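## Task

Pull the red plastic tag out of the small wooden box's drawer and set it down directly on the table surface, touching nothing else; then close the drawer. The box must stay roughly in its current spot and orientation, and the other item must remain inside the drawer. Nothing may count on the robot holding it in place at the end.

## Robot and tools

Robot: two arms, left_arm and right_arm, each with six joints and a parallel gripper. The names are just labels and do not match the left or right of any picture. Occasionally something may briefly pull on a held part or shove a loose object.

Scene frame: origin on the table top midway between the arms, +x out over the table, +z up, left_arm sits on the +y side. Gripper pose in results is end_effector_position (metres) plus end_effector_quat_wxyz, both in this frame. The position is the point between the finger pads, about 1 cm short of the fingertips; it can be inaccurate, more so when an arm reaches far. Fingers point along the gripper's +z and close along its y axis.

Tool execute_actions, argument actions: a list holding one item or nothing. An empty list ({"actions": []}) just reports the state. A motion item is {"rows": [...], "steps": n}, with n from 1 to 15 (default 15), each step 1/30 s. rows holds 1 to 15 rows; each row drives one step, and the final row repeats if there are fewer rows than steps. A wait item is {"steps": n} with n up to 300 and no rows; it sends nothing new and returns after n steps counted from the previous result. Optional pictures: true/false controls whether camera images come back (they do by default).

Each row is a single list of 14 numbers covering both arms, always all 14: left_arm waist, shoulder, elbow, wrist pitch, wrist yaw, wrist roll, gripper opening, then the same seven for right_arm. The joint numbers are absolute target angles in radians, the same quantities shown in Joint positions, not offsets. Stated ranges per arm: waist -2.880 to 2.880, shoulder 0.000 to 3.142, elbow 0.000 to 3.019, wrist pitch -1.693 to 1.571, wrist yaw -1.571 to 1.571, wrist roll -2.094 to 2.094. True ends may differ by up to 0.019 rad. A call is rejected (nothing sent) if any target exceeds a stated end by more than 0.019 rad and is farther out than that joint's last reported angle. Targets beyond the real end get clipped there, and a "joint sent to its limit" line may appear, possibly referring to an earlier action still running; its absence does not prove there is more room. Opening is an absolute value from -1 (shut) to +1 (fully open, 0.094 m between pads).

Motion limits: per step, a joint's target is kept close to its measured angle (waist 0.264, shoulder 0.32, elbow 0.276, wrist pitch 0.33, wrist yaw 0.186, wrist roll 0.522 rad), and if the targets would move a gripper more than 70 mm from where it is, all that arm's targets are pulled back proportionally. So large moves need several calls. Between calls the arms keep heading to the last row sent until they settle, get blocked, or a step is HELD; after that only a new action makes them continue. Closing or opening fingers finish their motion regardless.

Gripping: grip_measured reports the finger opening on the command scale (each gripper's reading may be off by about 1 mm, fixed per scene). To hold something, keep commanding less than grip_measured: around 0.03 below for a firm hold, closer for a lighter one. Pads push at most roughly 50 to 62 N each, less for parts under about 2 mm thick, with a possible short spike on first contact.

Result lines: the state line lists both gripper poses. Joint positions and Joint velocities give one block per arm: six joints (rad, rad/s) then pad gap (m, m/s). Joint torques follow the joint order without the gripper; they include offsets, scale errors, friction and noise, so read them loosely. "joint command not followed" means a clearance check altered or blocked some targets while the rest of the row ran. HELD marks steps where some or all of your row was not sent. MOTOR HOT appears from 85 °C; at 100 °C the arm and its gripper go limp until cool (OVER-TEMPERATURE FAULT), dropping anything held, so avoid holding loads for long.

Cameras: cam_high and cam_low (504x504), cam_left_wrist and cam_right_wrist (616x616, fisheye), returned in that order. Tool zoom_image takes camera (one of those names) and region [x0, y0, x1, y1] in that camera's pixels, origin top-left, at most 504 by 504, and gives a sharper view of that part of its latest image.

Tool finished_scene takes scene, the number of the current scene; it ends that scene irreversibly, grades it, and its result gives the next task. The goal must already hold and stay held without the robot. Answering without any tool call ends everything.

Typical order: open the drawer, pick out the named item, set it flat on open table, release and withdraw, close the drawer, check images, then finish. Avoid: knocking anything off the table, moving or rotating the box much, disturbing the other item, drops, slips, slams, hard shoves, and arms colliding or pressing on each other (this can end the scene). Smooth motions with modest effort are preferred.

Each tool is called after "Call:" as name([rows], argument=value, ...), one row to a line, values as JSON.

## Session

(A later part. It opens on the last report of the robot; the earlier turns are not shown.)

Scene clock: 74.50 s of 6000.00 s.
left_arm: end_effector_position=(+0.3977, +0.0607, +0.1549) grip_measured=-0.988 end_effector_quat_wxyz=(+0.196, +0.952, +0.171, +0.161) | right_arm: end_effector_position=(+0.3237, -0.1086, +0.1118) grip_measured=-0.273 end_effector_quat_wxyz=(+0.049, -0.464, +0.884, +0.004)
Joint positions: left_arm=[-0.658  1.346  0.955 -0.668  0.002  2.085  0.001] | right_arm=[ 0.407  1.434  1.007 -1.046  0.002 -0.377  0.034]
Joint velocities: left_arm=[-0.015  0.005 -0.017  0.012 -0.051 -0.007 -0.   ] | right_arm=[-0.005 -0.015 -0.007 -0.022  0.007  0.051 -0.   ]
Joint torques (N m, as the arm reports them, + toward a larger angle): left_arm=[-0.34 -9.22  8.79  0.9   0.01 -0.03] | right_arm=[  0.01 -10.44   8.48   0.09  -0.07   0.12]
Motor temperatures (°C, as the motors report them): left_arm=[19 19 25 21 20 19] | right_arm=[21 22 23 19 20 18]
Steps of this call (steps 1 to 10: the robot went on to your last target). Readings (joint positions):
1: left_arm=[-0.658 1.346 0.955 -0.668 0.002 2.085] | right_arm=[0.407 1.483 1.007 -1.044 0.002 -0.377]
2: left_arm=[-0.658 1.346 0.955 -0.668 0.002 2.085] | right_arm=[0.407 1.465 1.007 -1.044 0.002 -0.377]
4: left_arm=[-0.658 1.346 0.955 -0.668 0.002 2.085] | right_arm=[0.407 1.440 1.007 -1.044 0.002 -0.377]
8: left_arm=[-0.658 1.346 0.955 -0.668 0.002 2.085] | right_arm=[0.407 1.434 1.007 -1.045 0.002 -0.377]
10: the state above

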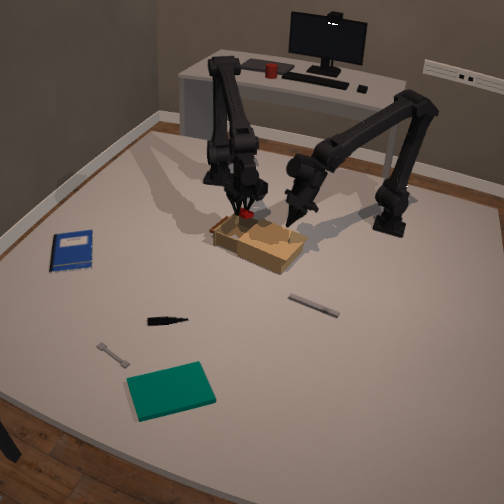

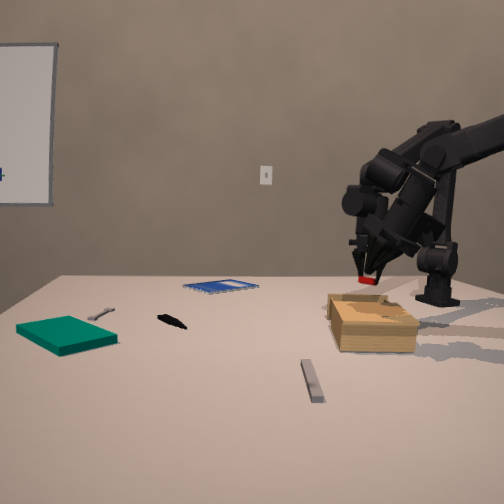

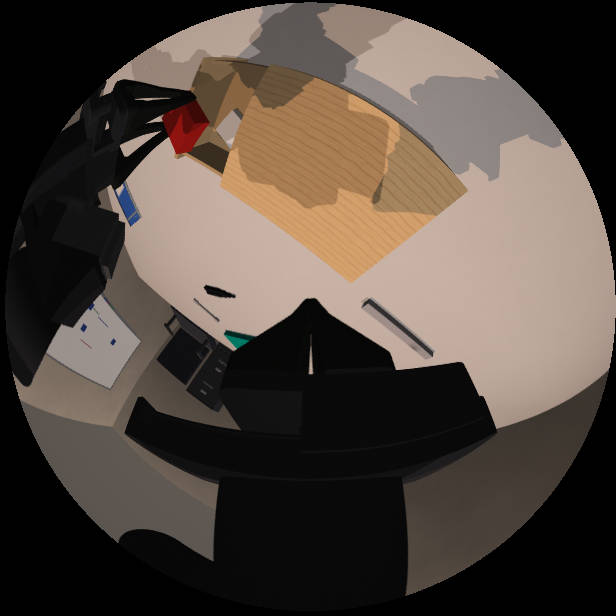

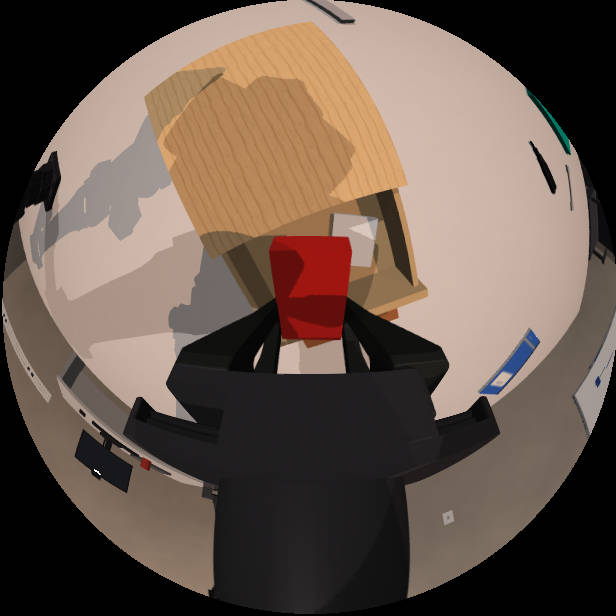

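Call:
execute_actions([
  {"rows":[[-0.66,1.35,0.98,-0.67,0,2.085,-1,0.38,1.44,1.02,-1.05,0.0,-0.37,-0.305],[-0.66,1.35,0.98,-0.67,0,2.085,-1,0.35,1.44,1.02,-1.04,0.0,-0.37,-0.305],[-0.66,1.35,0.98,-0.67,0,2.085,-1,0.31,1.44,1.02,-1.03,0.0,-0.37,-0.305],[-0.66,1.35,0.98,-0.67,0,2.085,-1,0.26,1.44,1.02,-1.02,0.0,-0.37,-0.305],[-0.66,1.35,0.98,-0.67,0,2.085,-1,0.21,1.44,1.02,-1.01,0.0,-0.37,-0.305],[-0.66,1.35,0.98,-0.67,0,2.085,-1,0.16,1.44,1.02,-1.0,0.0,-0.37,-0.305],[-0.66,1.35,0.98,-0.67,0,2.085,-1,0.11,1.44,1.02,-1.0,0.0,-0.37,-0.305],[-0.66,1.35,0.98,-0.67,0,2.085,-1,0.06,1.45,1.02,-1.0,0.0,-0.37,-0.305],[-0.66,1.35,0.98,-0.67,0,2.085,-1,0.01,1.46,1.02,-1.0,0.0,-0.37,-0.305],[-0.66,1.35,0.98,-0.67,0,2.085,-1,-0.04,1.48,1.02,-1.0,0.0,-0.37,-0.305],[-0.66,1.35,0.98,-0.67,0,2.085,-1,-0.09,1.5,1.02,-1.0,0.0,-0.37,-0.305],[-0.66,1.35,0.98,-0.67,0,2.085,-1,-0.14,1.52,1.02,-1.0,0.0,-0.37,-0.305],[-0.66,1.35,0.98,-0.67,0,2.085,-1,-0.18,1.54,1.02,-1.0,0.0,-0.37,-0.305],[-0.66,1.35,0.98,-0.67,0,2.085,-1,-0.21,1.56,1.02,-1.0,0.0,-0.37,-0.305],[-0.66,1.35,0.98,-0.67,0,2.085,-1,-0.23,1.58,1.02,-1.0,0.0,-0.37,-0.305]],"steps":15},
], pictures=false)

Call:
execute_actions([
  {"rows":[[-0.66,1.35,0.98,-0.67,0,2.085,-1,-0.23,1.595,1.02,-1.0,0.0,-0.37,-0.305],[-0.66,1.35,0.98,-0.67,0,2.085,-1,-0.23,1.61,1.02,-1.0,0.0,-0.37,-0.305],[-0.66,1.35,0.98,-0.67,0,2.085,-1,-0.23,1.625,1.02,-1.0,0.0,-0.37,-0.305],[-0.66,1.35,0.98,-0.67,0,2.085,-1,-0.23,1.64,1.02,-1.0,0.0,-0.37,-0.305],[-0.66,1.35,0.98,-0.67,0,2.085,-1,-0.23,1.65,1.02,-1.0,0.0,-0.37,-0.305],[-0.66,1.35,0.98,-0.67,0,2.085,-1,-0.23,1.66,1.02,-1.0,0.0,-0.37,-0.305],[-0.66,1.35,0.98,-0.67,0,2.085,-1,-0.23,1.668,1.02,-1.0,0.0,-0.37,-0.305],[-0.66,1.35,0.98,-0.67,0,2.085,-1,-0.23,1.675,1.02,-1.0,0.0,-0.37,-0.305],[-0.66,1.35,0.98,-0.67,0,2.085,-1,-0.23,1.68,1.02,-1.0,0.0,-0.37,-0.305],[-0.66,1.35,0.98,-0.67,0,2.085,-1,-0.23,1.685,1.02,-1.0,0.0,-0.37,-0.305],[-0.66,1.35,0.98,-0.67,0,2.085,-1,-0.23,1.69,1.02,-1.0,0.0,-0.37,-0.305],[-0.66,1.35,0.98,-0.67,0,2.085,-1,-0.23,1.695,1.02,-1.0,0.0,-0.37,-0.305]],"steps":15},
], pictures=false)

Call:
execute_actions([
  {"steps":10},
])

Scene clock: 79.37 s of 6000.00 s.
left_arm: end_effector_position=(+0.3977, +0.0607, +0.1549) grip_measured=-0.988 end_effector_quat_wxyz=(+0.196, +0.952, +0.171, +0.161) | right_arm: end_effector_position=(+0.3978, -0.3432, +0.0800) grip_measured=-0.273 end_effector_quat_wxyz=(+0.024, -0.179, +0.984, -0.005)
Joint positions: left_arm=[-0.658  1.346  0.955 -0.668  0.002  2.085  0.001] | right_arm=[-0.2    1.518  1.007 -1.011  0.001 -0.376  0.034]
Joint velocities: left_arm=[-0.015 -0.005 -0.007 -0.002 -0.007  0.007  0.001] | right_arm=[-1.216  0.698 -0.002  0.007 -0.022  0.007  0.   ]
Joint torques (N m, as the arm reports them, + toward a larger angle): left_arm=[ 0.01 -9.11  8.81  0.89  0.01 -0.02] | right_arm=[  5.61 -10.71   8.09   1.41  -0.12   0.07]
Motor temperatures (°C, as the motors report them): left_arm=[19 19 26 21 20 19] | right_arm=[21 22 23 19 20 18]
Steps of this call (steps 1 to 30: the robot went on to your last target; steps 31 to 100: nothing new was sent; then 1.03 s passed at rest; steps 101 to 115: all 15 steps of this action). Readings (joint positions):
101: left_arm=[-0.658 1.346 0.955 -0.668 0.002 2.085] | right_arm=[0.406 1.434 1.007 -1.046 0.002 -0.377]
102: left_arm=[-0.658 1.346 0.955 -0.668 0.002 2.085] | right_arm=[0.401 1.434 1.007 -1.046 0.000 -0.377]
104: left_arm=[-0.658 1.346 0.955 -0.668 0.002 2.085] | right_arm=[0.369 1.434 1.007 -1.044 -0.002 -0.377]
108: left_arm=[-0.658 1.346 0.955 -0.668 0.002 2.085] | right_arm=[0.193 1.435 1.007 -1.021 -0.003 -0.377]
115: the state above

Scene clock: 79.87 s of 6000.00 s.
left_arm: end_effector_position=(+0.3977, +0.0607, +0.1549) grip_measured=-0.988 end_effector_quat_wxyz=(+0.196, +0.952, +0.171, +0.161) | right_arm: end_effector_position=(+0.3837, -0.3541, +0.0158) grip_measured=-0.273 end_effector_quat_wxyz=(-0.057, -0.164, +0.985, +0.011)
Joint positions: left_arm=[-0.658  1.346  0.955 -0.668  0.002  2.085  0.001] | right_arm=[-0.227  1.684  1.007 -1.011  0.002 -0.375  0.034]
Joint velocities: left_arm=[-0.005 -0.015  0.022 -0.022 -0.051 -0.081  0.   ] | right_arm=[-0.005 -0.005 -0.002 -0.002 -0.007 -0.007  0.   ]
Joint torques (N m, as the arm reports them, + toward a larger angle): left_arm=[-0.16 -9.51  8.82  1.01  0.   -0.03] | right_arm=[  0.26 -12.65   7.07   0.93  -0.03   0.09]
Motor temperatures (°C, as the motors report them): left_arm=[19 19 26 21 20 19] | right_arm=[21 22 23 19 20 18]
Steps of this call (steps 1 to 15: all 15 steps of this action). Readings (joint positions):
1: left_arm=[-0.658 1.346 0.955 -0.668 0.002 2.085] | right_arm=[-0.236 1.542 1.007 -1.011 0.003 -0.376]
2: left_arm=[-0.658 1.346 0.955 -0.668 0.002 2.085] | right_arm=[-0.260 1.566 1.007 -1.011 0.004 -0.376]
4: left_arm=[-0.658 1.346 0.955 -0.668 0.002 2.085] | right_arm=[-0.276 1.610 1.007 -1.011 0.004 -0.375]
8: left_arm=[-0.658 1.346 0.955 -0.668 0.002 2.085] | right_arm=[-0.247 1.666 1.007 -1.011 0.003 -0.375]
15: the state above

Scene clock: 80.20 s of 6000.00 s.
left_arm: end_effector_position=(+0.3977, +0.0607, +0.1549) grip_measured=-0.988 end_effector_quat_wxyz=(+0.196, +0.952, +0.171, +0.161) | right_arm: end_effector_position=(+0.3837, -0.3541, +0.0158) grip_measured=-0.273 end_effector_quat_wxyz=(-0.057, -0.164, +0.985, +0.011)
Joint positions: left_arm=[-0.658  1.346  0.955 -0.668  0.002  2.085  0.001] | right_arm=[-0.227  1.684  1.007 -1.011  0.002 -0.375  0.034]
Joint velocities: left_arm=[ 0.015 -0.005 -0.037 -0.002  0.007  0.051  0.   ] | right_arm=[ 0.005 -0.005 -0.007 -0.002 -0.022 -0.007 -0.   ]
Joint torques (N m, as the arm reports them, + toward a larger angle): left_arm=[-0.23 -9.38  8.82  0.94  0.01 -0.04] | right_arm=[  0.49 -12.13   7.28   0.94  -0.03   0.09]
Motor temperatures (°C, as the motors report them): left_arm=[19 19 26 21 20 19] | right_arm=[21 22 23 19 20 18]
Steps of this call (steps 1 to 10: the robot went on to your last target). Readings (joint positions):
1: left_arm=[-0.658 1.346 0.955 -0.668 0.002 2.085] | right_arm=[-0.227 1.684 1.007 -1.011 0.002 -0.375]
2: left_arm=[-0.658 1.346 0.955 -0.668 0.002 2.085] | right_arm=[-0.227 1.684 1.007 -1.011 0.002 -0.375]
4: left_arm=[-0.658 1.346 0.955 -0.668 0.002 2.085] | right_arm=[-0.227 1.684 1.007 -1.011 0.002 -0.375]
8: left_arm=[-0.658 1.346 0.955 -0.668 0.002 2.085] | right_arm=[-0.227 1.684 1.007 -1.011 0.002 -0.375]
10: the state above

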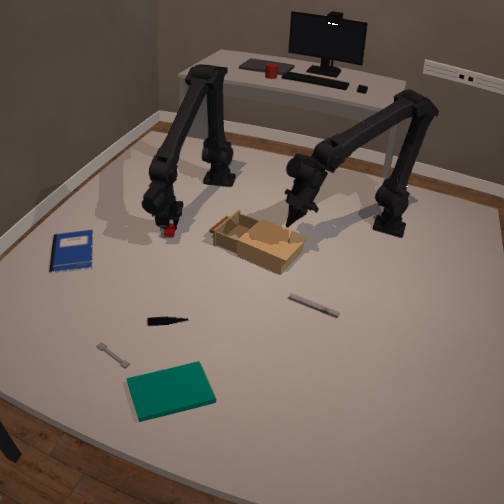

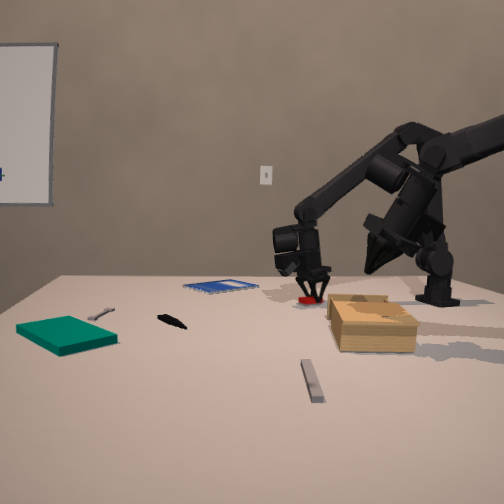

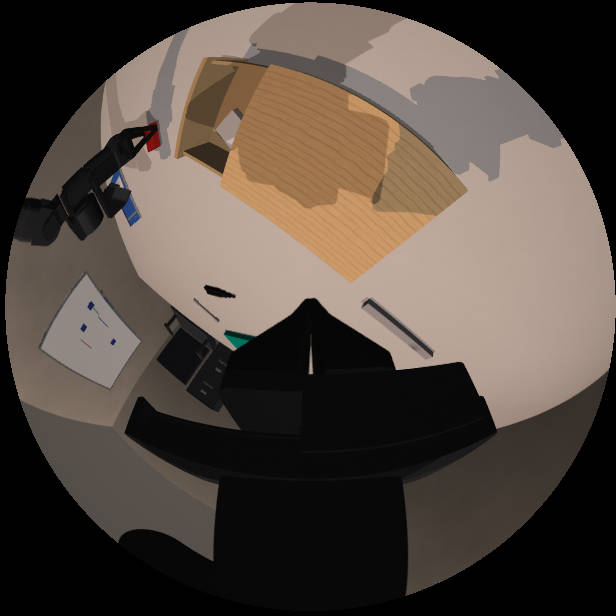

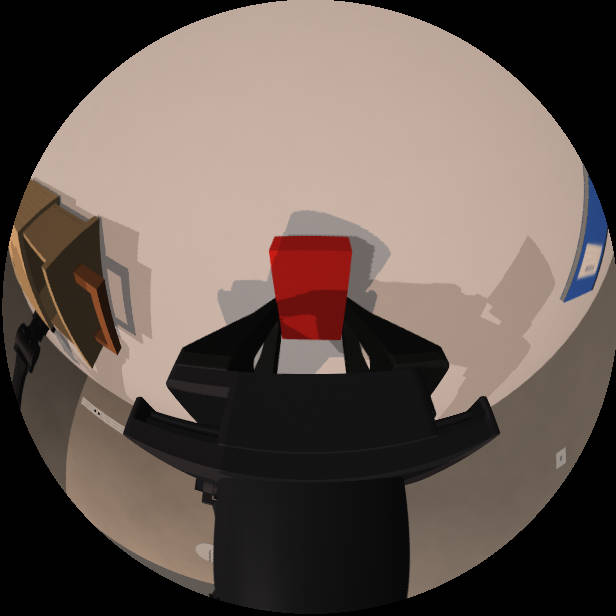

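Call:
execute_actions([
  {"rows":[[-0.66,1.35,0.98,-0.67,0,2.085,-1,-0.23,1.70,1.02,-1.0,0.0,-0.37,-0.305],[-0.66,1.35,0.98,-0.67,0,2.085,-1,-0.23,1.706,1.02,-1.0,0.0,-0.37,-0.305],[-0.66,1.35,0.98,-0.67,0,2.085,-1,-0.23,1.71,1.02,-1.0,0.0,-0.37,-0.305],[-0.66,1.35,0.98,-0.67,0,2.085,-1,-0.23,1.71,1.02,-1.0,0.0,-0.37,-0.305],[-0.66,1.35,0.98,-0.67,0,2.085,-1,-0.23,1.71,1.02,-1.0,0.0,-0.37,-0.305],[-0.66,1.35,0.98,-0.67,0,2.085,-1,-0.23,1.71,1.02,-1.0,0.0,-0.37,-0.305],[-0.66,1.35,0.98,-0.67,0,2.085,-1,-0.23,1.70,1.02,-1.0,0.0,-0.37,-0.25],[-0.66,1.35,0.98,-0.67,0,2.085,-1,-0.23,1.70,1.02,-1.0,0.0,-0.37,-0.15],[-0.66,1.35,0.98,-0.67,0,2.085,-1,-0.23,1.70,1.02,-1.0,0.0,-0.37,-0.05],[-0.66,1.35,0.98,-0.67,0,2.085,-1,-0.23,1.70,1.02,-1.0,0.0,-0.37,0.05],[-0.66,1.35,0.98,-0.67,0,2.085,-1,-0.23,1.69,1.02,-1.0,0.0,-0.37,0.05],[-0.66,1.35,0.98,-0.67,0,2.085,-1,-0.23,1.67,1.02,-1.0,0.0,-0.37,0.05],[-0.66,1.35,0.98,-0.67,0,2.085,-1,-0.23,1.65,1.02,-1.0,0.0,-0.37,0.05],[-0.66,1.35,0.98,-0.67,0,2.085,-1,-0.23,1.63,1.02,-1.0,0.0,-0.37,0.05],[-0.66,1.35,0.98,-0.67,0,2.085,-1,-0.23,1.61,1.02,-1.0,0.0,-0.37,0.05]],"steps":15},
], pictures=false)

Call:
execute_actions([
  {"rows":[[-0.66,1.35,0.98,-0.67,0,2.085,-1,-0.23,1.58,1.02,-1.01,0.0,-0.3,0.05],[-0.66,1.35,0.98,-0.67,0,2.085,-1,-0.22,1.55,1.01,-1.02,0.0,-0.2,0.05],[-0.66,1.35,0.98,-0.67,0,2.085,-1,-0.20,1.52,1.0,-1.04,0.0,-0.1,0.0],[-0.66,1.35,0.98,-0.67,0,2.085,-1,-0.17,1.49,0.99,-1.06,0.0,0,-0.1],[-0.66,1.35,0.98,-0.67,0,2.085,-1,-0.13,1.46,0.98,-1.08,0.0,0.1,-0.2],[-0.66,1.35,0.98,-0.67,0,2.085,-1,-0.09,1.43,0.97,-1.1,0.0,0.2,-0.3],[-0.66,1.35,0.98,-0.67,0,2.085,-1,-0.05,1.41,0.96,-1.12,0.0,0.3,-0.4],[-0.66,1.35,0.98,-0.67,0,2.085,-1,-0.01,1.39,0.95,-1.135,0.0,0.4,-0.4],[-0.66,1.35,0.98,-0.67,0,2.085,-1,0.03,1.38,0.94,-1.135,0.0,0.5,-0.4],[-0.66,1.35,0.98,-0.67,0,2.085,-1,0.07,1.38,0.94,-1.135,0.0,0.54,-0.4],[-0.66,1.35,0.98,-0.67,0,2.085,-1,0.11,1.38,0.94,-1.135,0.0,0.54,-0.4],[-0.66,1.35,0.98,-0.67,0,2.085,-1,0.14,1.38,0.94,-1.135,0.0,0.54,-0.4],[-0.66,1.35,0.98,-0.67,0,2.085,-1,0.17,1.38,0.94,-1.135,0.0,0.54,-0.4],[-0.66,1.35,0.98,-0.67,0,2.085,-1,0.19,1.38,0.94,-1.135,0.0,0.54,-0.4],[-0.66,1.35,0.98,-0.67,0,2.085,-1,0.2,1.38,0.94,-1.135,0.0,0.54,-0.4]],"steps":15},
], pictures=false)

Call:
execute_actions([
  {"steps":25},
])

Scene clock: 85.83 s of 6000.00 s.
left_arm: end_effector_position=(+0.3977, +0.0607, +0.1549) grip_measured=-0.988 end_effector_quat_wxyz=(+0.196, +0.952, +0.171, +0.161) | right_arm: end_effector_position=(+0.3838, -0.3541, +0.0161) grip_measured=+0.048 end_effector_quat_wxyz=(-0.057, -0.164, +0.985, +0.011)
Joint positions: left_arm=[-0.658  1.346  0.955 -0.668  0.002  2.085  0.001] | right_arm=[-0.227  1.683  1.007 -1.011  0.002 -0.375  0.049]
Joint velocities: left_arm=[ 0.005 -0.015 -0.012 -0.002 -0.037 -0.081 -0.001] | right_arm=[-0.005 -0.259 -0.007 -0.007 -0.081  0.007 -0.   ]
Joint torques (N m, as the arm reports them, + toward a larger angle): left_arm=[-0.2  -9.24  8.75  0.93  0.03 -0.05] | right_arm=[  0.38 -18.8    7.27   0.91  -0.03   0.1 ]
Motor temperatures (°C, as the motors report them): left_arm=[19 19 26 21 20 19] | right_arm=[21 22 23 19 20 18]
Steps of this call (steps 1 to 15: the robot went on to your last target; steps 16 to 90: nothing new was sent; then 2.13 s passed at rest; steps 91 to 105: all 15 steps of this action). Readings (joint positions):
91: left_arm=[-0.658 1.346 0.955 -0.668 0.002 2.085] | right_arm=[-0.227 1.684 1.007 -1.011 0.002 -0.375]
92: left_arm=[-0.658 1.346 0.955 -0.668 0.002 2.085] | right_arm=[-0.227 1.684 1.007 -1.011 0.002 -0.375]
94: left_arm=[-0.658 1.346 0.955 -0.668 0.002 2.085] | right_arm=[-0.227 1.688 1.007 -1.011 0.002 -0.375]
98: left_arm=[-0.658 1.346 0.955 -0.668 0.002 2.085] | right_arm=[-0.227 1.695 1.007 -1.011 0.002 -0.375]
105: the state above

Scene clock: 86.33 s of 6000.00 s.
left_arm: end_effector_position=(+0.3977, +0.0607, +0.1549) grip_measured=-0.988 end_effector_quat_wxyz=(+0.196, +0.952, +0.171, +0.161) | right_arm: end_effector_position=(+0.3294, -0.1998, +0.1187) grip_measured=-0.398 end_effector_quat_wxyz=(+0.022, +0.026, +0.999, +0.010)
Joint positions: left_arm=[-0.658  1.346  0.955 -0.668  0.002  2.085  0.001] | right_arm=[ 0.192  1.361  0.955 -1.118 -0.001  0.427  0.028]
Joint velocities: left_arm=[ 0.005 -0.015 -0.002  0.007 -0.11   0.007  0.001] | right_arm=[ 0.777  0.044 -0.1   -0.002 -0.037  0.623 -0.001]
Joint torques (N m, as the arm reports them, + toward a larger angle): left_arm=[-0.17 -9.4   8.74  0.99  0.03 -0.04] | right_arm=[-3.39 -8.82  6.93 -0.17  0.11  0.17]
Motor temperatures (°C, as the motors report them): left_arm=[19 20 26 21 20 19] | right_arm=[21 22 23 19 20 18]
Steps of this call (steps 1 to 15: all 15 steps of this action). Readings (joint positions):
1: left_arm=[-0.658 1.346 0.955 -0.668 0.002 2.085] | right_arm=[-0.227 1.671 1.007 -1.011 0.002 -0.365]
2: left_arm=[-0.658 1.346 0.955 -0.668 0.002 2.085] | right_arm=[-0.227 1.654 1.007 -1.011 0.002 -0.338]
4: left_arm=[-0.658 1.346 0.955 -0.668 0.002 2.085] | right_arm=[-0.221 1.602 1.003 -1.020 0.002 -0.243]
8: left_arm=[-0.658 1.346 0.955 -0.668 0.002 2.085] | right_arm=[-0.123 1.453 0.979 -1.083 0.002 0.049]
15: the state above

Scene clock: 87.17 s of 6000.00 s.
left_arm: end_effector_position=(+0.3977, +0.0607, +0.1549) grip_measured=-0.988 end_effector_quat_wxyz=(+0.196, +0.952, +0.171, +0.161) | right_arm: end_effector_position=(+0.3223, -0.1979, +0.1111) grip_measured=-0.398 end_effector_quat_wxyz=(+0.010, +0.073, +0.997, +0.006)
Joint positions: left_arm=[-0.658  1.346  0.955 -0.668  0.002  2.085  0.001] | right_arm=[ 0.203  1.37   0.942 -1.121 -0.002  0.532  0.028]
Joint velocities: left_arm=[-0.005 -0.015  0.002 -0.017 -0.022  0.007 -0.   ] | right_arm=[ 0.005 -0.015 -0.007 -0.002 -0.037  0.037 -0.   ]
Joint torques (N m, as the arm reports them, + toward a larger angle): left_arm=[-0.33 -9.22  8.77  0.95  0.01 -0.01] | right_arm=[ 0.35 -8.85  7.35 -0.03  0.15  0.14]
Motor temperatures (°C, as the motors report them): left_arm=[19 20 26 21 20 19] | right_arm=[21 22 23 19 20 18]
Steps of this call (steps 1 to 25: the robot went on to your last target). Readings (joint positions):
1: left_arm=[-0.658 1.346 0.955 -0.668 0.002 2.085] | right_arm=[0.213 1.363 0.952 -1.118 -0.002 0.447]
2: left_arm=[-0.658 1.346 0.955 -0.668 0.002 2.085] | right_arm=[0.224 1.365 0.948 -1.118 -0.002 0.464]
4: left_arm=[-0.658 1.346 0.955 -0.668 0.002 2.085] | right_arm=[0.225 1.368 0.944 -1.120 -0.002 0.488]
8: left_arm=[-0.658 1.346 0.955 -0.668 0.002 2.085] | right_arm=[0.207 1.370 0.942 -1.121 -0.002 0.514]
25: the state above

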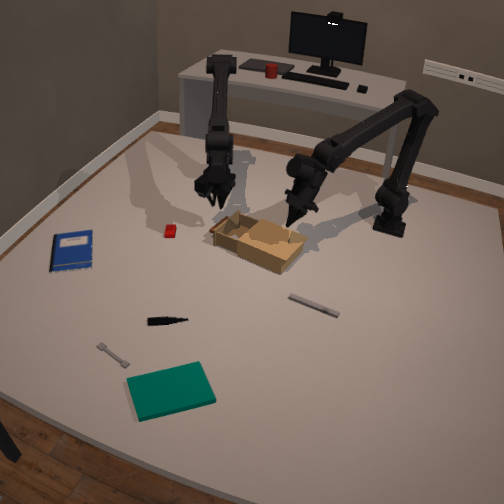

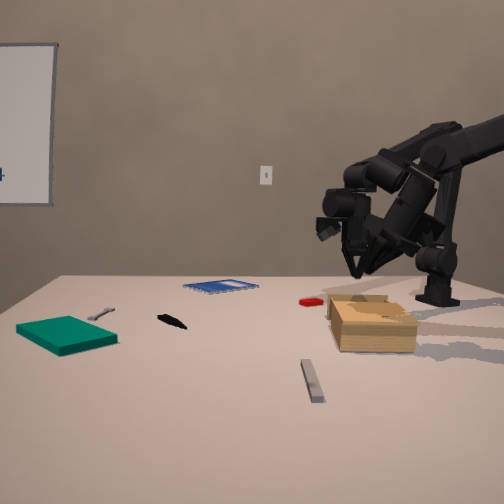

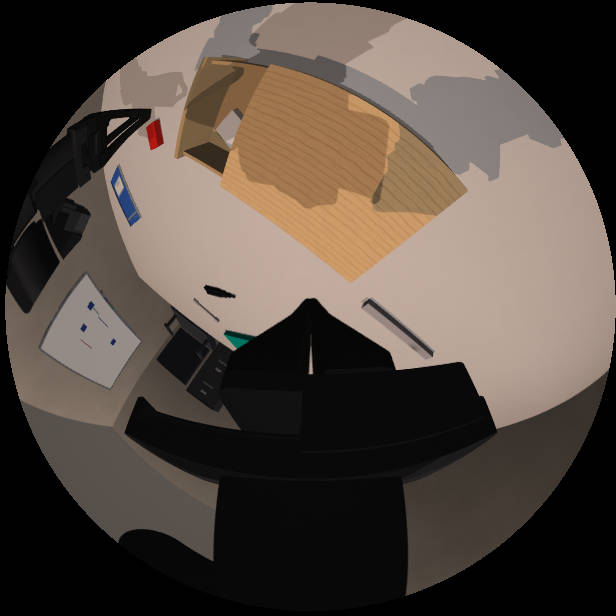

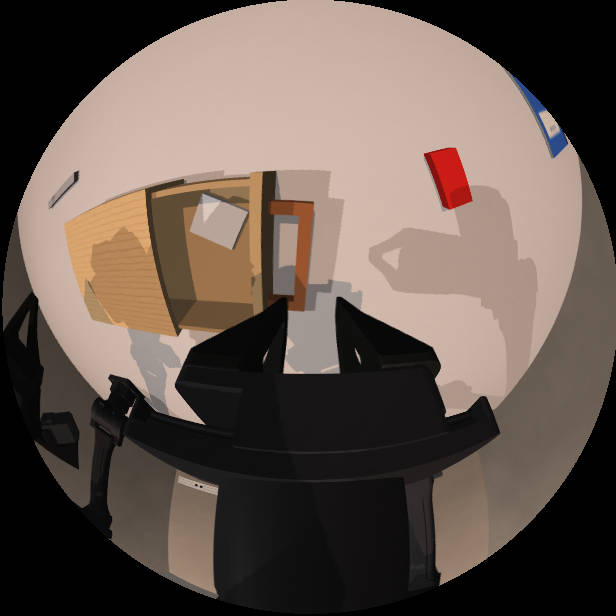

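Call:
execute_actions([
  {"rows":[[-0.67,1.36,0.98,-0.67,0,2.085,-1,0.215,1.39,0.94,-1.12,0.0,0.58,-0.4],[-0.68,1.37,0.98,-0.67,0,2.085,-1,0.222,1.405,0.94,-1.11,0.0,0.62,-0.4],[-0.69,1.38,0.98,-0.67,0,2.085,-1,0.222,1.42,0.935,-1.095,0.0,0.64,-0.4],[-0.70,1.39,0.98,-0.67,0,2.085,-1,0.222,1.435,0.935,-1.08,0.0,0.64,-0.4],[-0.71,1.40,0.98,-0.67,0,2.085,-1,0.222,1.45,0.93,-1.07,0.0,0.64,-0.4],[-0.72,1.41,0.98,-0.67,0,2.085,-1,0.222,1.465,0.93,-1.06,0.0,0.64,-0.4],[-0.73,1.42,0.98,-0.67,0,2.085,-1,0.222,1.48,0.925,-1.05,0.0,0.64,-0.4],[-0.74,1.43,0.98,-0.67,0,2.085,-1,0.222,1.495,0.925,-1.04,0.0,0.64,-0.4],[-0.75,1.44,0.98,-0.67,0,2.085,-1,0.222,1.51,0.92,-1.03,0.0,0.64,-0.4],[-0.755,1.45,0.98,-0.67,0,2.085,-1,0.222,1.52,0.92,-1.02,0.0,0.64,-0.4],[-0.755,1.46,0.98,-0.67,0,2.085,-1,0.222,1.52,0.92,-1.01,0.0,0.64,-0.4],[-0.755,1.47,0.98,-0.67,0,2.085,-1,0.222,1.52,0.92,-1.01,0.0,0.64,-0.4]],"steps":15},
], pictures=false)

Call:
execute_actions([
  {"steps":10},
])

Scene clock: 91.77 s of 6000.00 s.
left_arm: end_effector_position=(+0.3654, +0.0271, +0.0963) grip_measured=-0.988 end_effector_quat_wxyz=(+0.153, +0.974, +0.126, +0.114) | right_arm: end_effector_position=(+0.3238, -0.1920, +0.0475) grip_measured=-0.398 end_effector_quat_wxyz=(-0.030, +0.114, +0.993, -0.016)
Joint positions: left_arm=[-0.756  1.474  0.955 -0.668  0.002  2.085  0.001] | right_arm=[ 0.217  1.528  0.917 -1.029 -0.002  0.627  0.028]
Joint velocities: left_arm=[ 0.015  0.151 -0.002  0.002 -0.022  0.051 -0.   ] | right_arm=[-0.015  0.005 -0.027  0.012 -0.022  0.139  0.   ]
Joint torques (N m, as the arm reports them, + toward a larger angle): left_arm=[  0.22 -11.9    8.24   0.76   0.03  -0.03] | right_arm=[  1.04 -12.4    6.87   1.38   0.15   0.14]
Motor temperatures (°C, as the motors report them): left_arm=[19 20 26 21 20 19] | right_arm=[21 22 23 19 20 18]
Steps of this call (steps 1 to 15: the robot went on to your last target; steps 16 to 90: nothing new was sent; then 1.10 s passed at rest; steps 91 to 105: all 15 steps of this action). Readings (joint positions):
91: left_arm=[-0.658 1.346 0.955 -0.668 0.002 2.085] | right_arm=[0.204 1.370 0.942 -1.121 -0.002 0.538]
92: left_arm=[-0.659 1.347 0.955 -0.668 0.002 2.085] | right_arm=[0.205 1.372 0.942 -1.121 -0.002 0.551]
94: left_arm=[-0.667 1.355 0.955 -0.668 0.002 2.085] | right_arm=[0.209 1.384 0.942 -1.114 -0.002 0.580]
98: left_arm=[-0.707 1.395 0.955 -0.668 0.002 2.085] | right_arm=[0.216 1.444 0.940 -1.075 -0.002 0.611]
105: the state above

Scene clock: 92.10 s of 6000.00 s.
left_arm: end_effector_position=(+0.3653, +0.0272, +0.0942) grip_measured=-0.988 end_effector_quat_wxyz=(+0.151, +0.974, +0.126, +0.112) | right_arm: end_effector_position=(+0.3242, -0.1918, +0.0473) grip_measured=-0.398 end_effector_quat_wxyz=(-0.029, +0.116, +0.993, -0.015)
Joint positions: left_arm=[-0.756  1.479  0.955 -0.668  0.002  2.085  0.001] | right_arm=[ 0.217  1.528  0.917 -1.026 -0.002  0.631  0.028]
Joint velocities: left_arm=[ 0.005  0.005 -0.012  0.012 -0.007 -0.007  0.001] | right_arm=[-0.015 -0.015 -0.002  0.002 -0.081  0.022  0.   ]
Joint torques (N m, as the arm reports them, + toward a larger angle): left_arm=[  0.28 -11.62   8.2    0.76   0.02  -0.01] | right_arm=[  1.14 -11.57   6.82   1.23   0.16   0.1 ]
Motor temperatures (°C, as the motors report them): left_arm=[19 20 26 21 20 19] | right_arm=[21 22 23 19 20 18]
Steps of this call (steps 1 to 10: the robot went on to your last target). Readings (joint positions):
1: left_arm=[-0.756 1.478 0.955 -0.668 0.002 2.085] | right_arm=[0.217 1.528 0.917 -1.028 -0.002 0.628]
2: left_arm=[-0.756 1.479 0.955 -0.668 0.002 2.085] | right_arm=[0.217 1.528 0.917 -1.028 -0.002 0.629]
4: left_arm=[-0.756 1.479 0.955 -0.668 0.002 2.085] | right_arm=[0.217 1.528 0.917 -1.026 -0.002 0.630]
8: left_arm=[-0.756 1.479 0.955 -0.668 0.002 2.085] | right_arm=[0.217 1.528 0.917 -1.026 -0.002 0.631]
10: the state above

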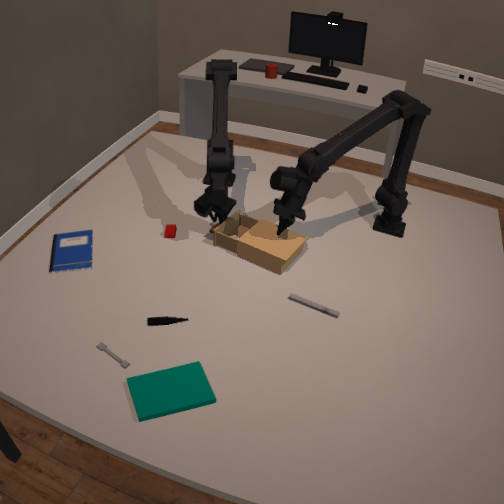

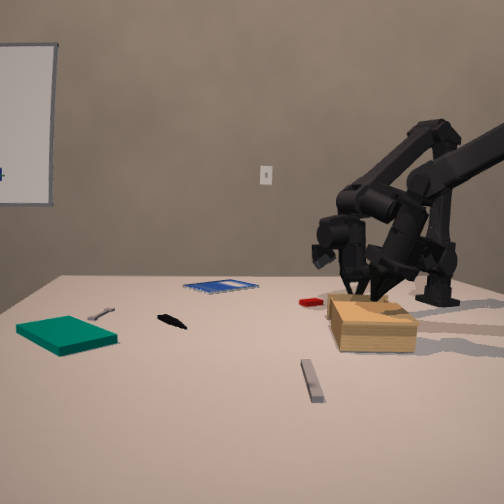

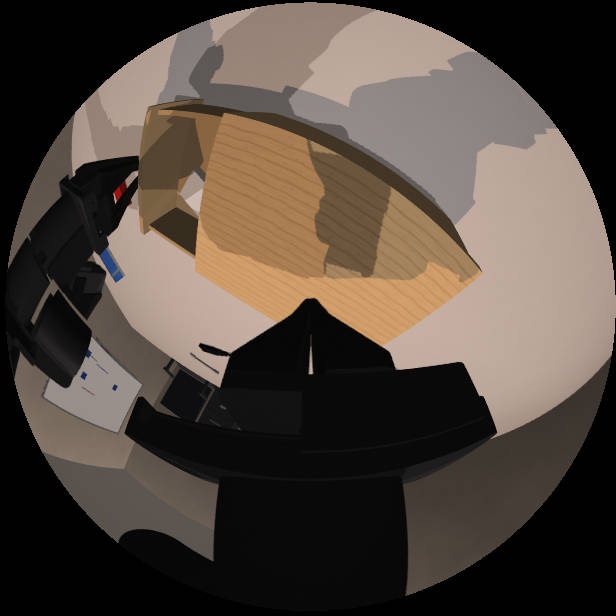

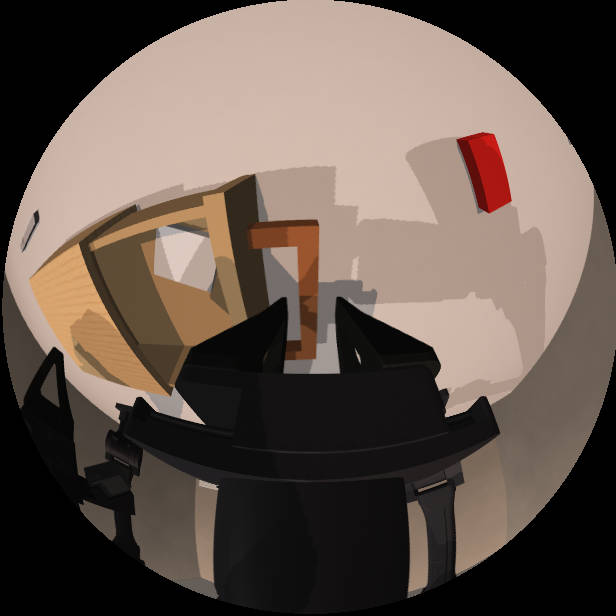

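Call:
execute_actions([
  {"rows":[[-0.755,1.47,0.98,-0.67,0,2.085,-1,0.222,1.535,0.92,-1.0,0.0,0.63,-0.4],[-0.755,1.47,0.98,-0.67,0,2.085,-1,0.222,1.545,0.92,-0.99,0.0,0.63,-0.4],[-0.755,1.47,0.98,-0.67,0,2.085,-1,0.222,1.555,0.92,-0.98,0.0,0.63,-0.4],[-0.755,1.47,0.98,-0.67,0,2.085,-1,0.222,1.565,0.92,-0.975,0.0,0.63,-0.4],[-0.755,1.47,0.98,-0.67,0,2.085,-1,0.222,1.575,0.92,-0.97,0.0,0.63,-0.4],[-0.755,1.47,0.98,-0.67,0,2.085,-1,0.222,1.585,0.92,-0.965,0.0,0.63,-0.4],[-0.755,1.47,0.98,-0.67,0,2.085,-1,0.222,1.59,0.92,-0.96,0.0,0.63,-0.4],[-0.755,1.47,0.98,-0.67,0,2.085,-1,0.222,1.59,0.92,-0.96,0.0,0.63,-0.4],[-0.755,1.47,0.98,-0.67,0,2.085,-1,0.222,1.59,0.92,-0.96,0.0,0.63,-0.4],[-0.755,1.47,0.98,-0.67,0,2.085,-1,0.222,1.59,0.92,-0.96,0.0,0.63,-0.4],[-0.755,1.47,0.98,-0.67,0,2.085,-1,0.222,1.59,0.92,-0.96,0.0,0.63,-0.5],[-0.755,1.47,0.98,-0.67,0,2.085,-1,0.222,1.59,0.92,-0.96,0.0,0.63,-0.6],[-0.755,1.47,0.98,-0.67,0,2.085,-1,0.222,1.59,0.92,-0.96,0.0,0.63,-0.67],[-0.755,1.47,0.98,-0.67,0,2.085,-1,0.222,1.59,0.92,-0.96,0.0,0.63,-0.73],[-0.755,1.47,0.98,-0.67,0,2.085,-1,0.222,1.59,0.92,-0.96,0.0,0.63,-0.78]],"steps":15},
], pictures=false)

Call:
execute_actions([
  {"steps":8},
], pictures=false)

Scene clock: 95.50 s of 6000.00 s.
left_arm: end_effector_position=(+0.3653, +0.0272, +0.0942) grip_measured=-0.988 end_effector_quat_wxyz=(+0.151, +0.974, +0.126, +0.112) | right_arm: end_effector_position=(+0.3309, -0.1888, +0.0269) grip_measured=-0.753 end_effector_quat_wxyz=(-0.031, +0.116, +0.993, -0.017)
Joint positions: left_arm=[-0.756  1.479  0.955 -0.668  0.002  2.085  0.001] | right_arm=[ 0.217  1.584  0.917 -0.975 -0.002  0.632  0.012]
Joint velocities: left_arm=[-0.005 -0.005 -0.007 -0.007 -0.051  0.022 -0.   ] | right_arm=[ 0.005  0.005  0.007  0.022 -0.051 -0.022 -0.05 ]
Joint torques (N m, as the arm reports them, + toward a larger angle): left_arm=[  0.02 -11.62   8.24   0.76   0.04  -0.02] | right_arm=[  1.   -12.04   6.39   0.99   0.14   0.03]
Motor temperatures (°C, as the motors report them): left_arm=[19 20 26 21 20 19] | right_arm=[21 22 23 19 20 18]
Steps of this call (steps 1 to 15: the robot went on to your last target; steps 16 to 87: nothing new was sent; steps 88 to 102: all 15 steps of this action). Readings (joint positions):
88: left_arm=[-0.756 1.479 0.955 -0.668 0.002 2.085] | right_arm=[0.217 1.528 0.917 -1.024 -0.002 0.632]
89: left_arm=[-0.756 1.479 0.955 -0.668 0.002 2.085] | right_arm=[0.217 1.528 0.917 -1.020 -0.002 0.632]
91: left_arm=[-0.756 1.479 0.955 -0.668 0.002 2.085] | right_arm=[0.217 1.532 0.917 -1.005 -0.002 0.632]
95: left_arm=[-0.756 1.479 0.955 -0.668 0.002 2.085] | right_arm=[0.217 1.561 0.917 -0.984 -0.000 0.632]
102: the state above

Scene clock: 95.77 s of 6000.00 s.
left_arm: end_effector_position=(+0.3653, +0.0272, +0.0942) grip_measured=-0.988 end_effector_quat_wxyz=(+0.151, +0.974, +0.126, +0.112) | right_arm: end_effector_position=(+0.3311, -0.1889, +0.0268) grip_measured=-0.775 end_effector_quat_wxyz=(-0.031, +0.116, +0.993, -0.017)
Joint positions: left_arm=[-0.756  1.479  0.955 -0.668  0.002  2.085  0.001] | right_arm=[ 0.217  1.584  0.917 -0.974 -0.001  0.632  0.011]
Joint velocities: left_arm=[ 0.005 -0.005 -0.012 -0.012  0.037  0.037 -0.   ] | right_arm=[-0.005 -0.005 -0.002  0.002 -0.037 -0.051  0.   ]
Joint torques (N m, as the arm reports them, + toward a larger angle): left_arm=[  0.21 -11.37   8.26   0.77   0.05  -0.04] | right_arm=[  1.06 -11.68   6.55   1.18   0.15   0.03]
Motor temperatures (°C, as the motors report them): left_arm=[19 20 26 21 20 19] | right_arm=[21 22 23 19 20 18]
Steps of this call (steps 1 to 8: the robot went on to your last target). Readings (joint positions):
1: left_arm=[-0.756 1.479 0.955 -0.668 0.002 2.085] | right_arm=[0.217 1.584 0.917 -0.974 -0.001 0.632]
2: left_arm=[-0.756 1.479 0.955 -0.668 0.002 2.085] | right_arm=[0.217 1.584 0.917 -0.974 -0.001 0.632]
4: left_arm=[-0.756 1.479 0.955 -0.668 0.002 2.085] | right_arm=[0.217 1.584 0.917 -0.974 -0.001 0.632]
8: the state above

Call:
execute_actions([
  {"rows":[[-0.755,1.47,0.98,-0.67,0,2.085,-1,0.222,1.59,0.93,-0.97,0.0,0.63,-0.82],[-0.755,1.47,0.98,-0.67,0,2.085,-1,0.222,1.59,0.94,-0.97,0.0,0.63,-0.82],[-0.755,1.47,0.98,-0.67,0,2.085,-1,0.226,1.59,0.95,-0.975,0.0,0.62,-0.82],[-0.755,1.47,0.98,-0.67,0,2.085,-1,0.23,1.593,0.958,-0.98,0.0,0.61,-0.82],[-0.755,1.47,0.98,-0.67,0,2.085,-1,0.235,1.597,0.964,-0.983,0.0,0.60,-0.82],[-0.755,1.47,0.98,-0.67,0,2.085,-1,0.24,1.601,0.97,-0.986,0.0,0.59,-0.82],[-0.755,1.47,0.98,-0.67,0,2.085,-1,0.245,1.605,0.976,-0.989,0.0,0.58,-0.82],[-0.755,1.47,0.98,-0.67,0,2.085,-1,0.25,1.609,0.982,-0.992,0.0,0.57,-0.82],[-0.755,1.47,0.98,-0.67,0,2.085,-1,0.255,1.613,0.988,-0.995,0.0,0.56,-0.82],[-0.755,1.47,0.98,-0.67,0,2.085,-1,0.26,1.617,0.994,-0.998,0.0,0.55,-0.82],[-0.755,1.47,0.98,-0.67,0,2.085,-1,0.265,1.621,1.0,-1.0,0.0,0.54,-0.82],[-0.755,1.47,0.98,-0.67,0,2.085,-1,0.27,1.625,1.006,-1.0,0.0,0.54,-0.82]],"steps":15},
], pictures=false)

Call:
execute_actions([
  {"steps":10},
])

Scene clock: 98.67 s of 6000.00 s.
left_arm: end_effector_position=(+0.3653, +0.0272, +0.0942) grip_measured=-0.988 end_effector_quat_wxyz=(+0.151, +0.974, +0.126, +0.112) | right_arm: end_effector_position=(+0.3372, -0.1674, +0.0278) grip_measured=-0.802 end_effector_quat_wxyz=(-0.030, +0.063, +0.997, -0.016)
Joint positions: left_arm=[-0.756  1.479  0.955 -0.668  0.002  2.085  0.001] | right_arm=[ 0.262  1.613  0.957 -0.983 -0.001  0.57   0.009]
Joint velocities: left_arm=[ 0.005 -0.015 -0.002 -0.007 -0.007 -0.022 -0.   ] | right_arm=[ 0.112  0.044  0.066 -0.002 -0.051 -0.095  0.   ]
Joint torques (N m, as the arm reports them, + toward a larger angle): left_arm=[  0.1  -11.46   8.26   0.72   0.03  -0.02] | right_arm=[  0.47 -12.25   9.78  -0.42   0.12  -0.12]
Motor temperatures (°C, as the motors report them): left_arm=[19 20 26 21 20 19] | right_arm=[21 22 23 19 20 18]
Steps of this call (steps 1 to 15: the robot went on to your last target; steps 16 to 72: nothing new was sent; steps 73 to 87: all 15 steps of this action). Readings (joint positions):
73: left_arm=[-0.756 1.479 0.955 -0.668 0.002 2.085] | right_arm=[0.217 1.584 0.917 -0.974 -0.001 0.632]
74: left_arm=[-0.756 1.479 0.955 -0.668 0.002 2.085] | right_arm=[0.217 1.584 0.917 -0.974 -0.001 0.631]
76: left_arm=[-0.756 1.479 0.955 -0.668 0.002 2.085] | right_arm=[0.217 1.584 0.917 -0.974 -0.001 0.627]
80: left_arm=[-0.756 1.479 0.955 -0.668 0.002 2.085] | right_arm=[0.224 1.586 0.921 -0.975 -0.001 0.612]
87: the state above

Scene clock: 99.00 s of 6000.00 s.
left_arm: end_effector_position=(+0.3653, +0.0272, +0.0942) grip_measured=-0.988 end_effector_quat_wxyz=(+0.151, +0.974, +0.126, +0.112) | right_arm: end_effector_position=(+0.3369, -0.1654, +0.0278) grip_measured=-0.802 end_effector_quat_wxyz=(-0.030, +0.056, +0.998, -0.016)
Joint positions: left_arm=[-0.756  1.479  0.955 -0.668  0.002  2.085  0.001] | right_arm=[ 0.267  1.614  0.959 -0.983 -0.001  0.561  0.009]
Joint velocities: left_arm=[-0.005 -0.015 -0.012 -0.002  0.022 -0.051  0.   ] | right_arm=[-0.005 -0.005  0.002  0.002 -0.066 -0.007  0.001]
Joint torques (N m, as the arm reports them, + toward a larger angle): left_arm=[  0.12 -11.61   8.23   0.74   0.04  -0.02] | right_arm=[  1.01 -11.75   9.89  -0.38   0.12  -0.18]
Motor temperatures (°C, as the motors report them): left_arm=[19 20 26 21 20 19] | right_arm=[21 22 23 19 20 18]
Steps of this call (steps 1 to 10: the robot went on to your last target). Readings (joint positions):
1: left_arm=[-0.756 1.479 0.955 -0.668 0.002 2.085] | right_arm=[0.265 1.614 0.959 -0.983 -0.001 0.567]
2: left_arm=[-0.756 1.479 0.955 -0.668 0.002 2.085] | right_arm=[0.266 1.614 0.959 -0.983 -0.001 0.565]
4: left_arm=[-0.756 1.479 0.955 -0.668 0.002 2.085] | right_arm=[0.267 1.614 0.959 -0.983 -0.001 0.562]
8: left_arm=[-0.756 1.479 0.955 -0.668 0.002 2.085] | right_arm=[0.267 1.614 0.959 -0.983 -0.001 0.561]
10: the state above

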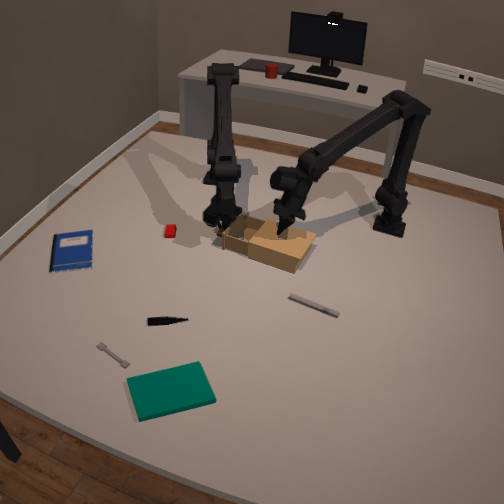

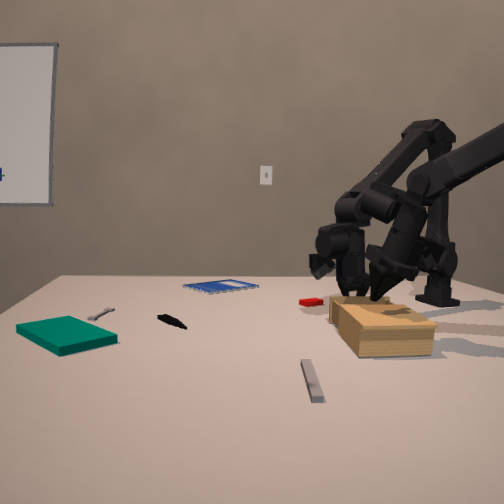

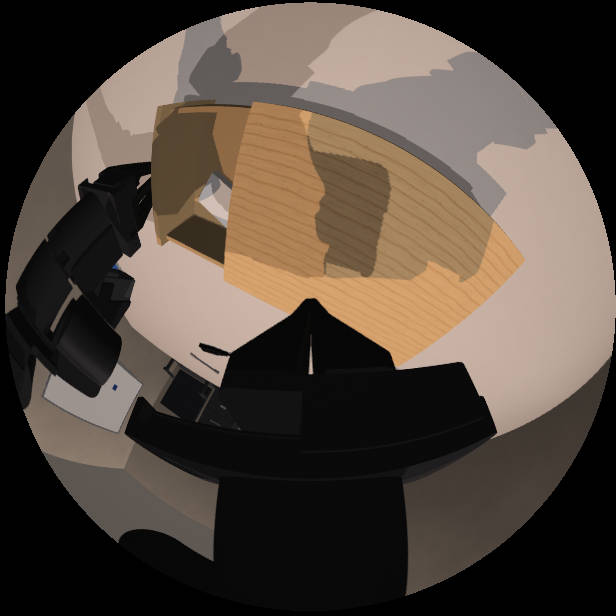

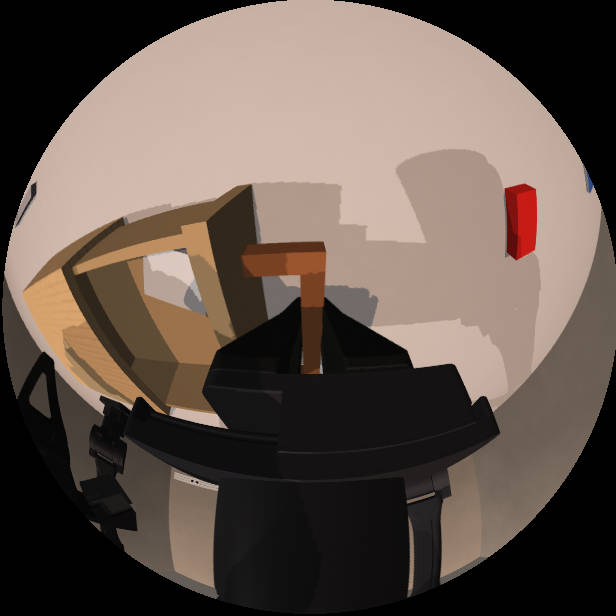

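Call:
execute_actions([
  {"rows":[[-0.755,1.47,0.98,-0.67,0,2.085,-1,0.262,1.628,1.011,-1.002,0.0,0.56,-0.83],[-0.755,1.47,0.98,-0.67,0,2.085,-1,0.255,1.631,1.016,-1.004,0.0,0.565,-0.83],[-0.755,1.47,0.98,-0.67,0,2.085,-1,0.25,1.634,1.021,-1.005,0.0,0.57,-0.83],[-0.755,1.47,0.98,-0.67,0,2.085,-1,0.245,1.638,1.026,-1.006,0.0,0.57,-0.83],[-0.755,1.47,0.98,-0.67,0,2.085,-1,0.24,1.642,1.031,-1.007,0.0,0.57,-0.83],[-0.755,1.47,0.98,-0.67,0,2.085,-1,0.235,1.646,1.036,-1.008,0.0,0.57,-0.83],[-0.755,1.47,0.98,-0.67,0,2.085,-1,0.23,1.65,1.04,-1.008,0.0,0.57,-0.83]],"steps":15},
])

Scene clock: 101.60 s of 6000.00 s.
left_arm: end_effector_position=(+0.3653, +0.0272, +0.0942) grip_measured=-0.988 end_effector_quat_wxyz=(+0.151, +0.974, +0.126, +0.112) | right_arm: end_effector_position=(+0.3506, -0.1724, +0.0282) grip_measured=-0.803 end_effector_quat_wxyz=(-0.032, +0.071, +0.997, -0.016)
Joint positions: left_arm=[-0.756  1.479  0.955 -0.668  0.002  2.085  0.001] | right_arm=[ 0.236  1.637  0.99  -0.994 -0.001  0.561  0.009]
Joint velocities: left_arm=[ 0.005  0.005  0.002  0.007 -0.037  0.037  0.001] | right_arm=[-0.005 -0.005 -0.017  0.002 -0.022  0.007 -0.001]
Joint torques (N m, as the arm reports them, + toward a larger angle): left_arm=[  0.02 -11.58   8.24   0.76   0.03  -0.03] | right_arm=[ -0.09 -12.27  10.11  -0.19   0.08   0.14]
Motor temperatures (°C, as the motors report them): left_arm=[19 20 26 21 20 19] | right_arm=[21 22 23 19 20 18]
Steps of this call (steps 1 to 15: the robot went on to your last target; steps 16 to 63: nothing new was sent; steps 64 to 78: all 15 steps of this action). Readings (joint positions):
64: left_arm=[-0.756 1.479 0.955 -0.668 0.002 2.085] | right_arm=[0.267 1.614 0.959 -0.983 -0.001 0.561]
65: left_arm=[-0.756 1.479 0.955 -0.668 0.002 2.085] | right_arm=[0.266 1.615 0.960 -0.984 -0.001 0.561]
67: left_arm=[-0.756 1.479 0.955 -0.668 0.002 2.085] | right_arm=[0.264 1.618 0.964 -0.988 -0.001 0.562]
71: left_arm=[-0.756 1.479 0.955 -0.668 0.002 2.085] | right_arm=[0.250 1.631 0.981 -0.994 -0.001 0.561]
78: the state above

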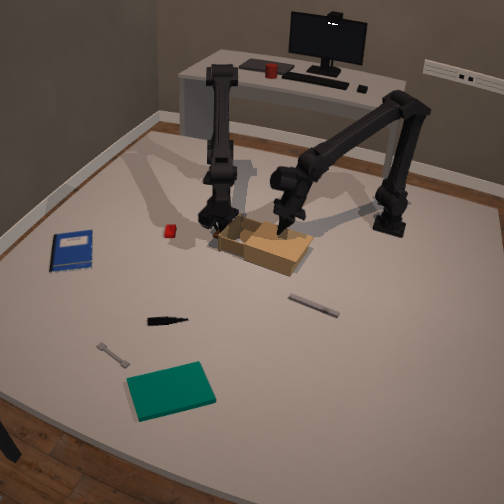

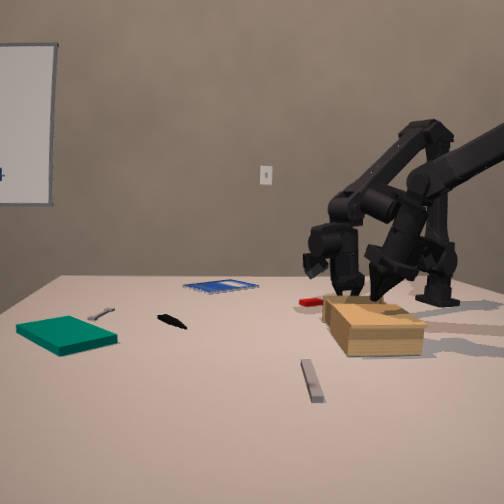

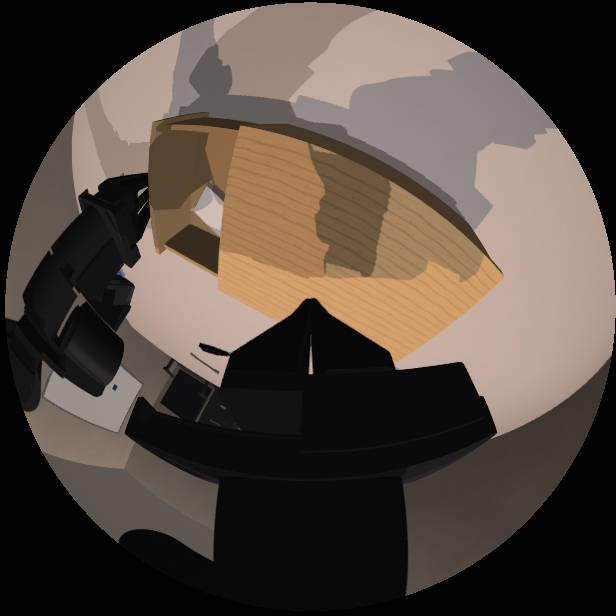

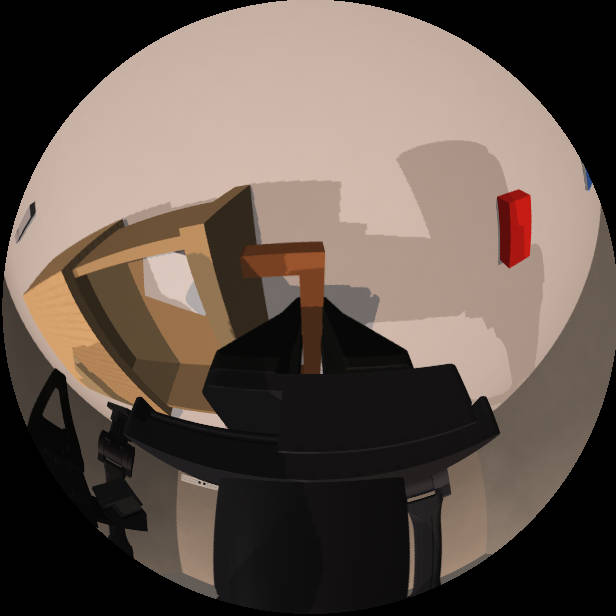

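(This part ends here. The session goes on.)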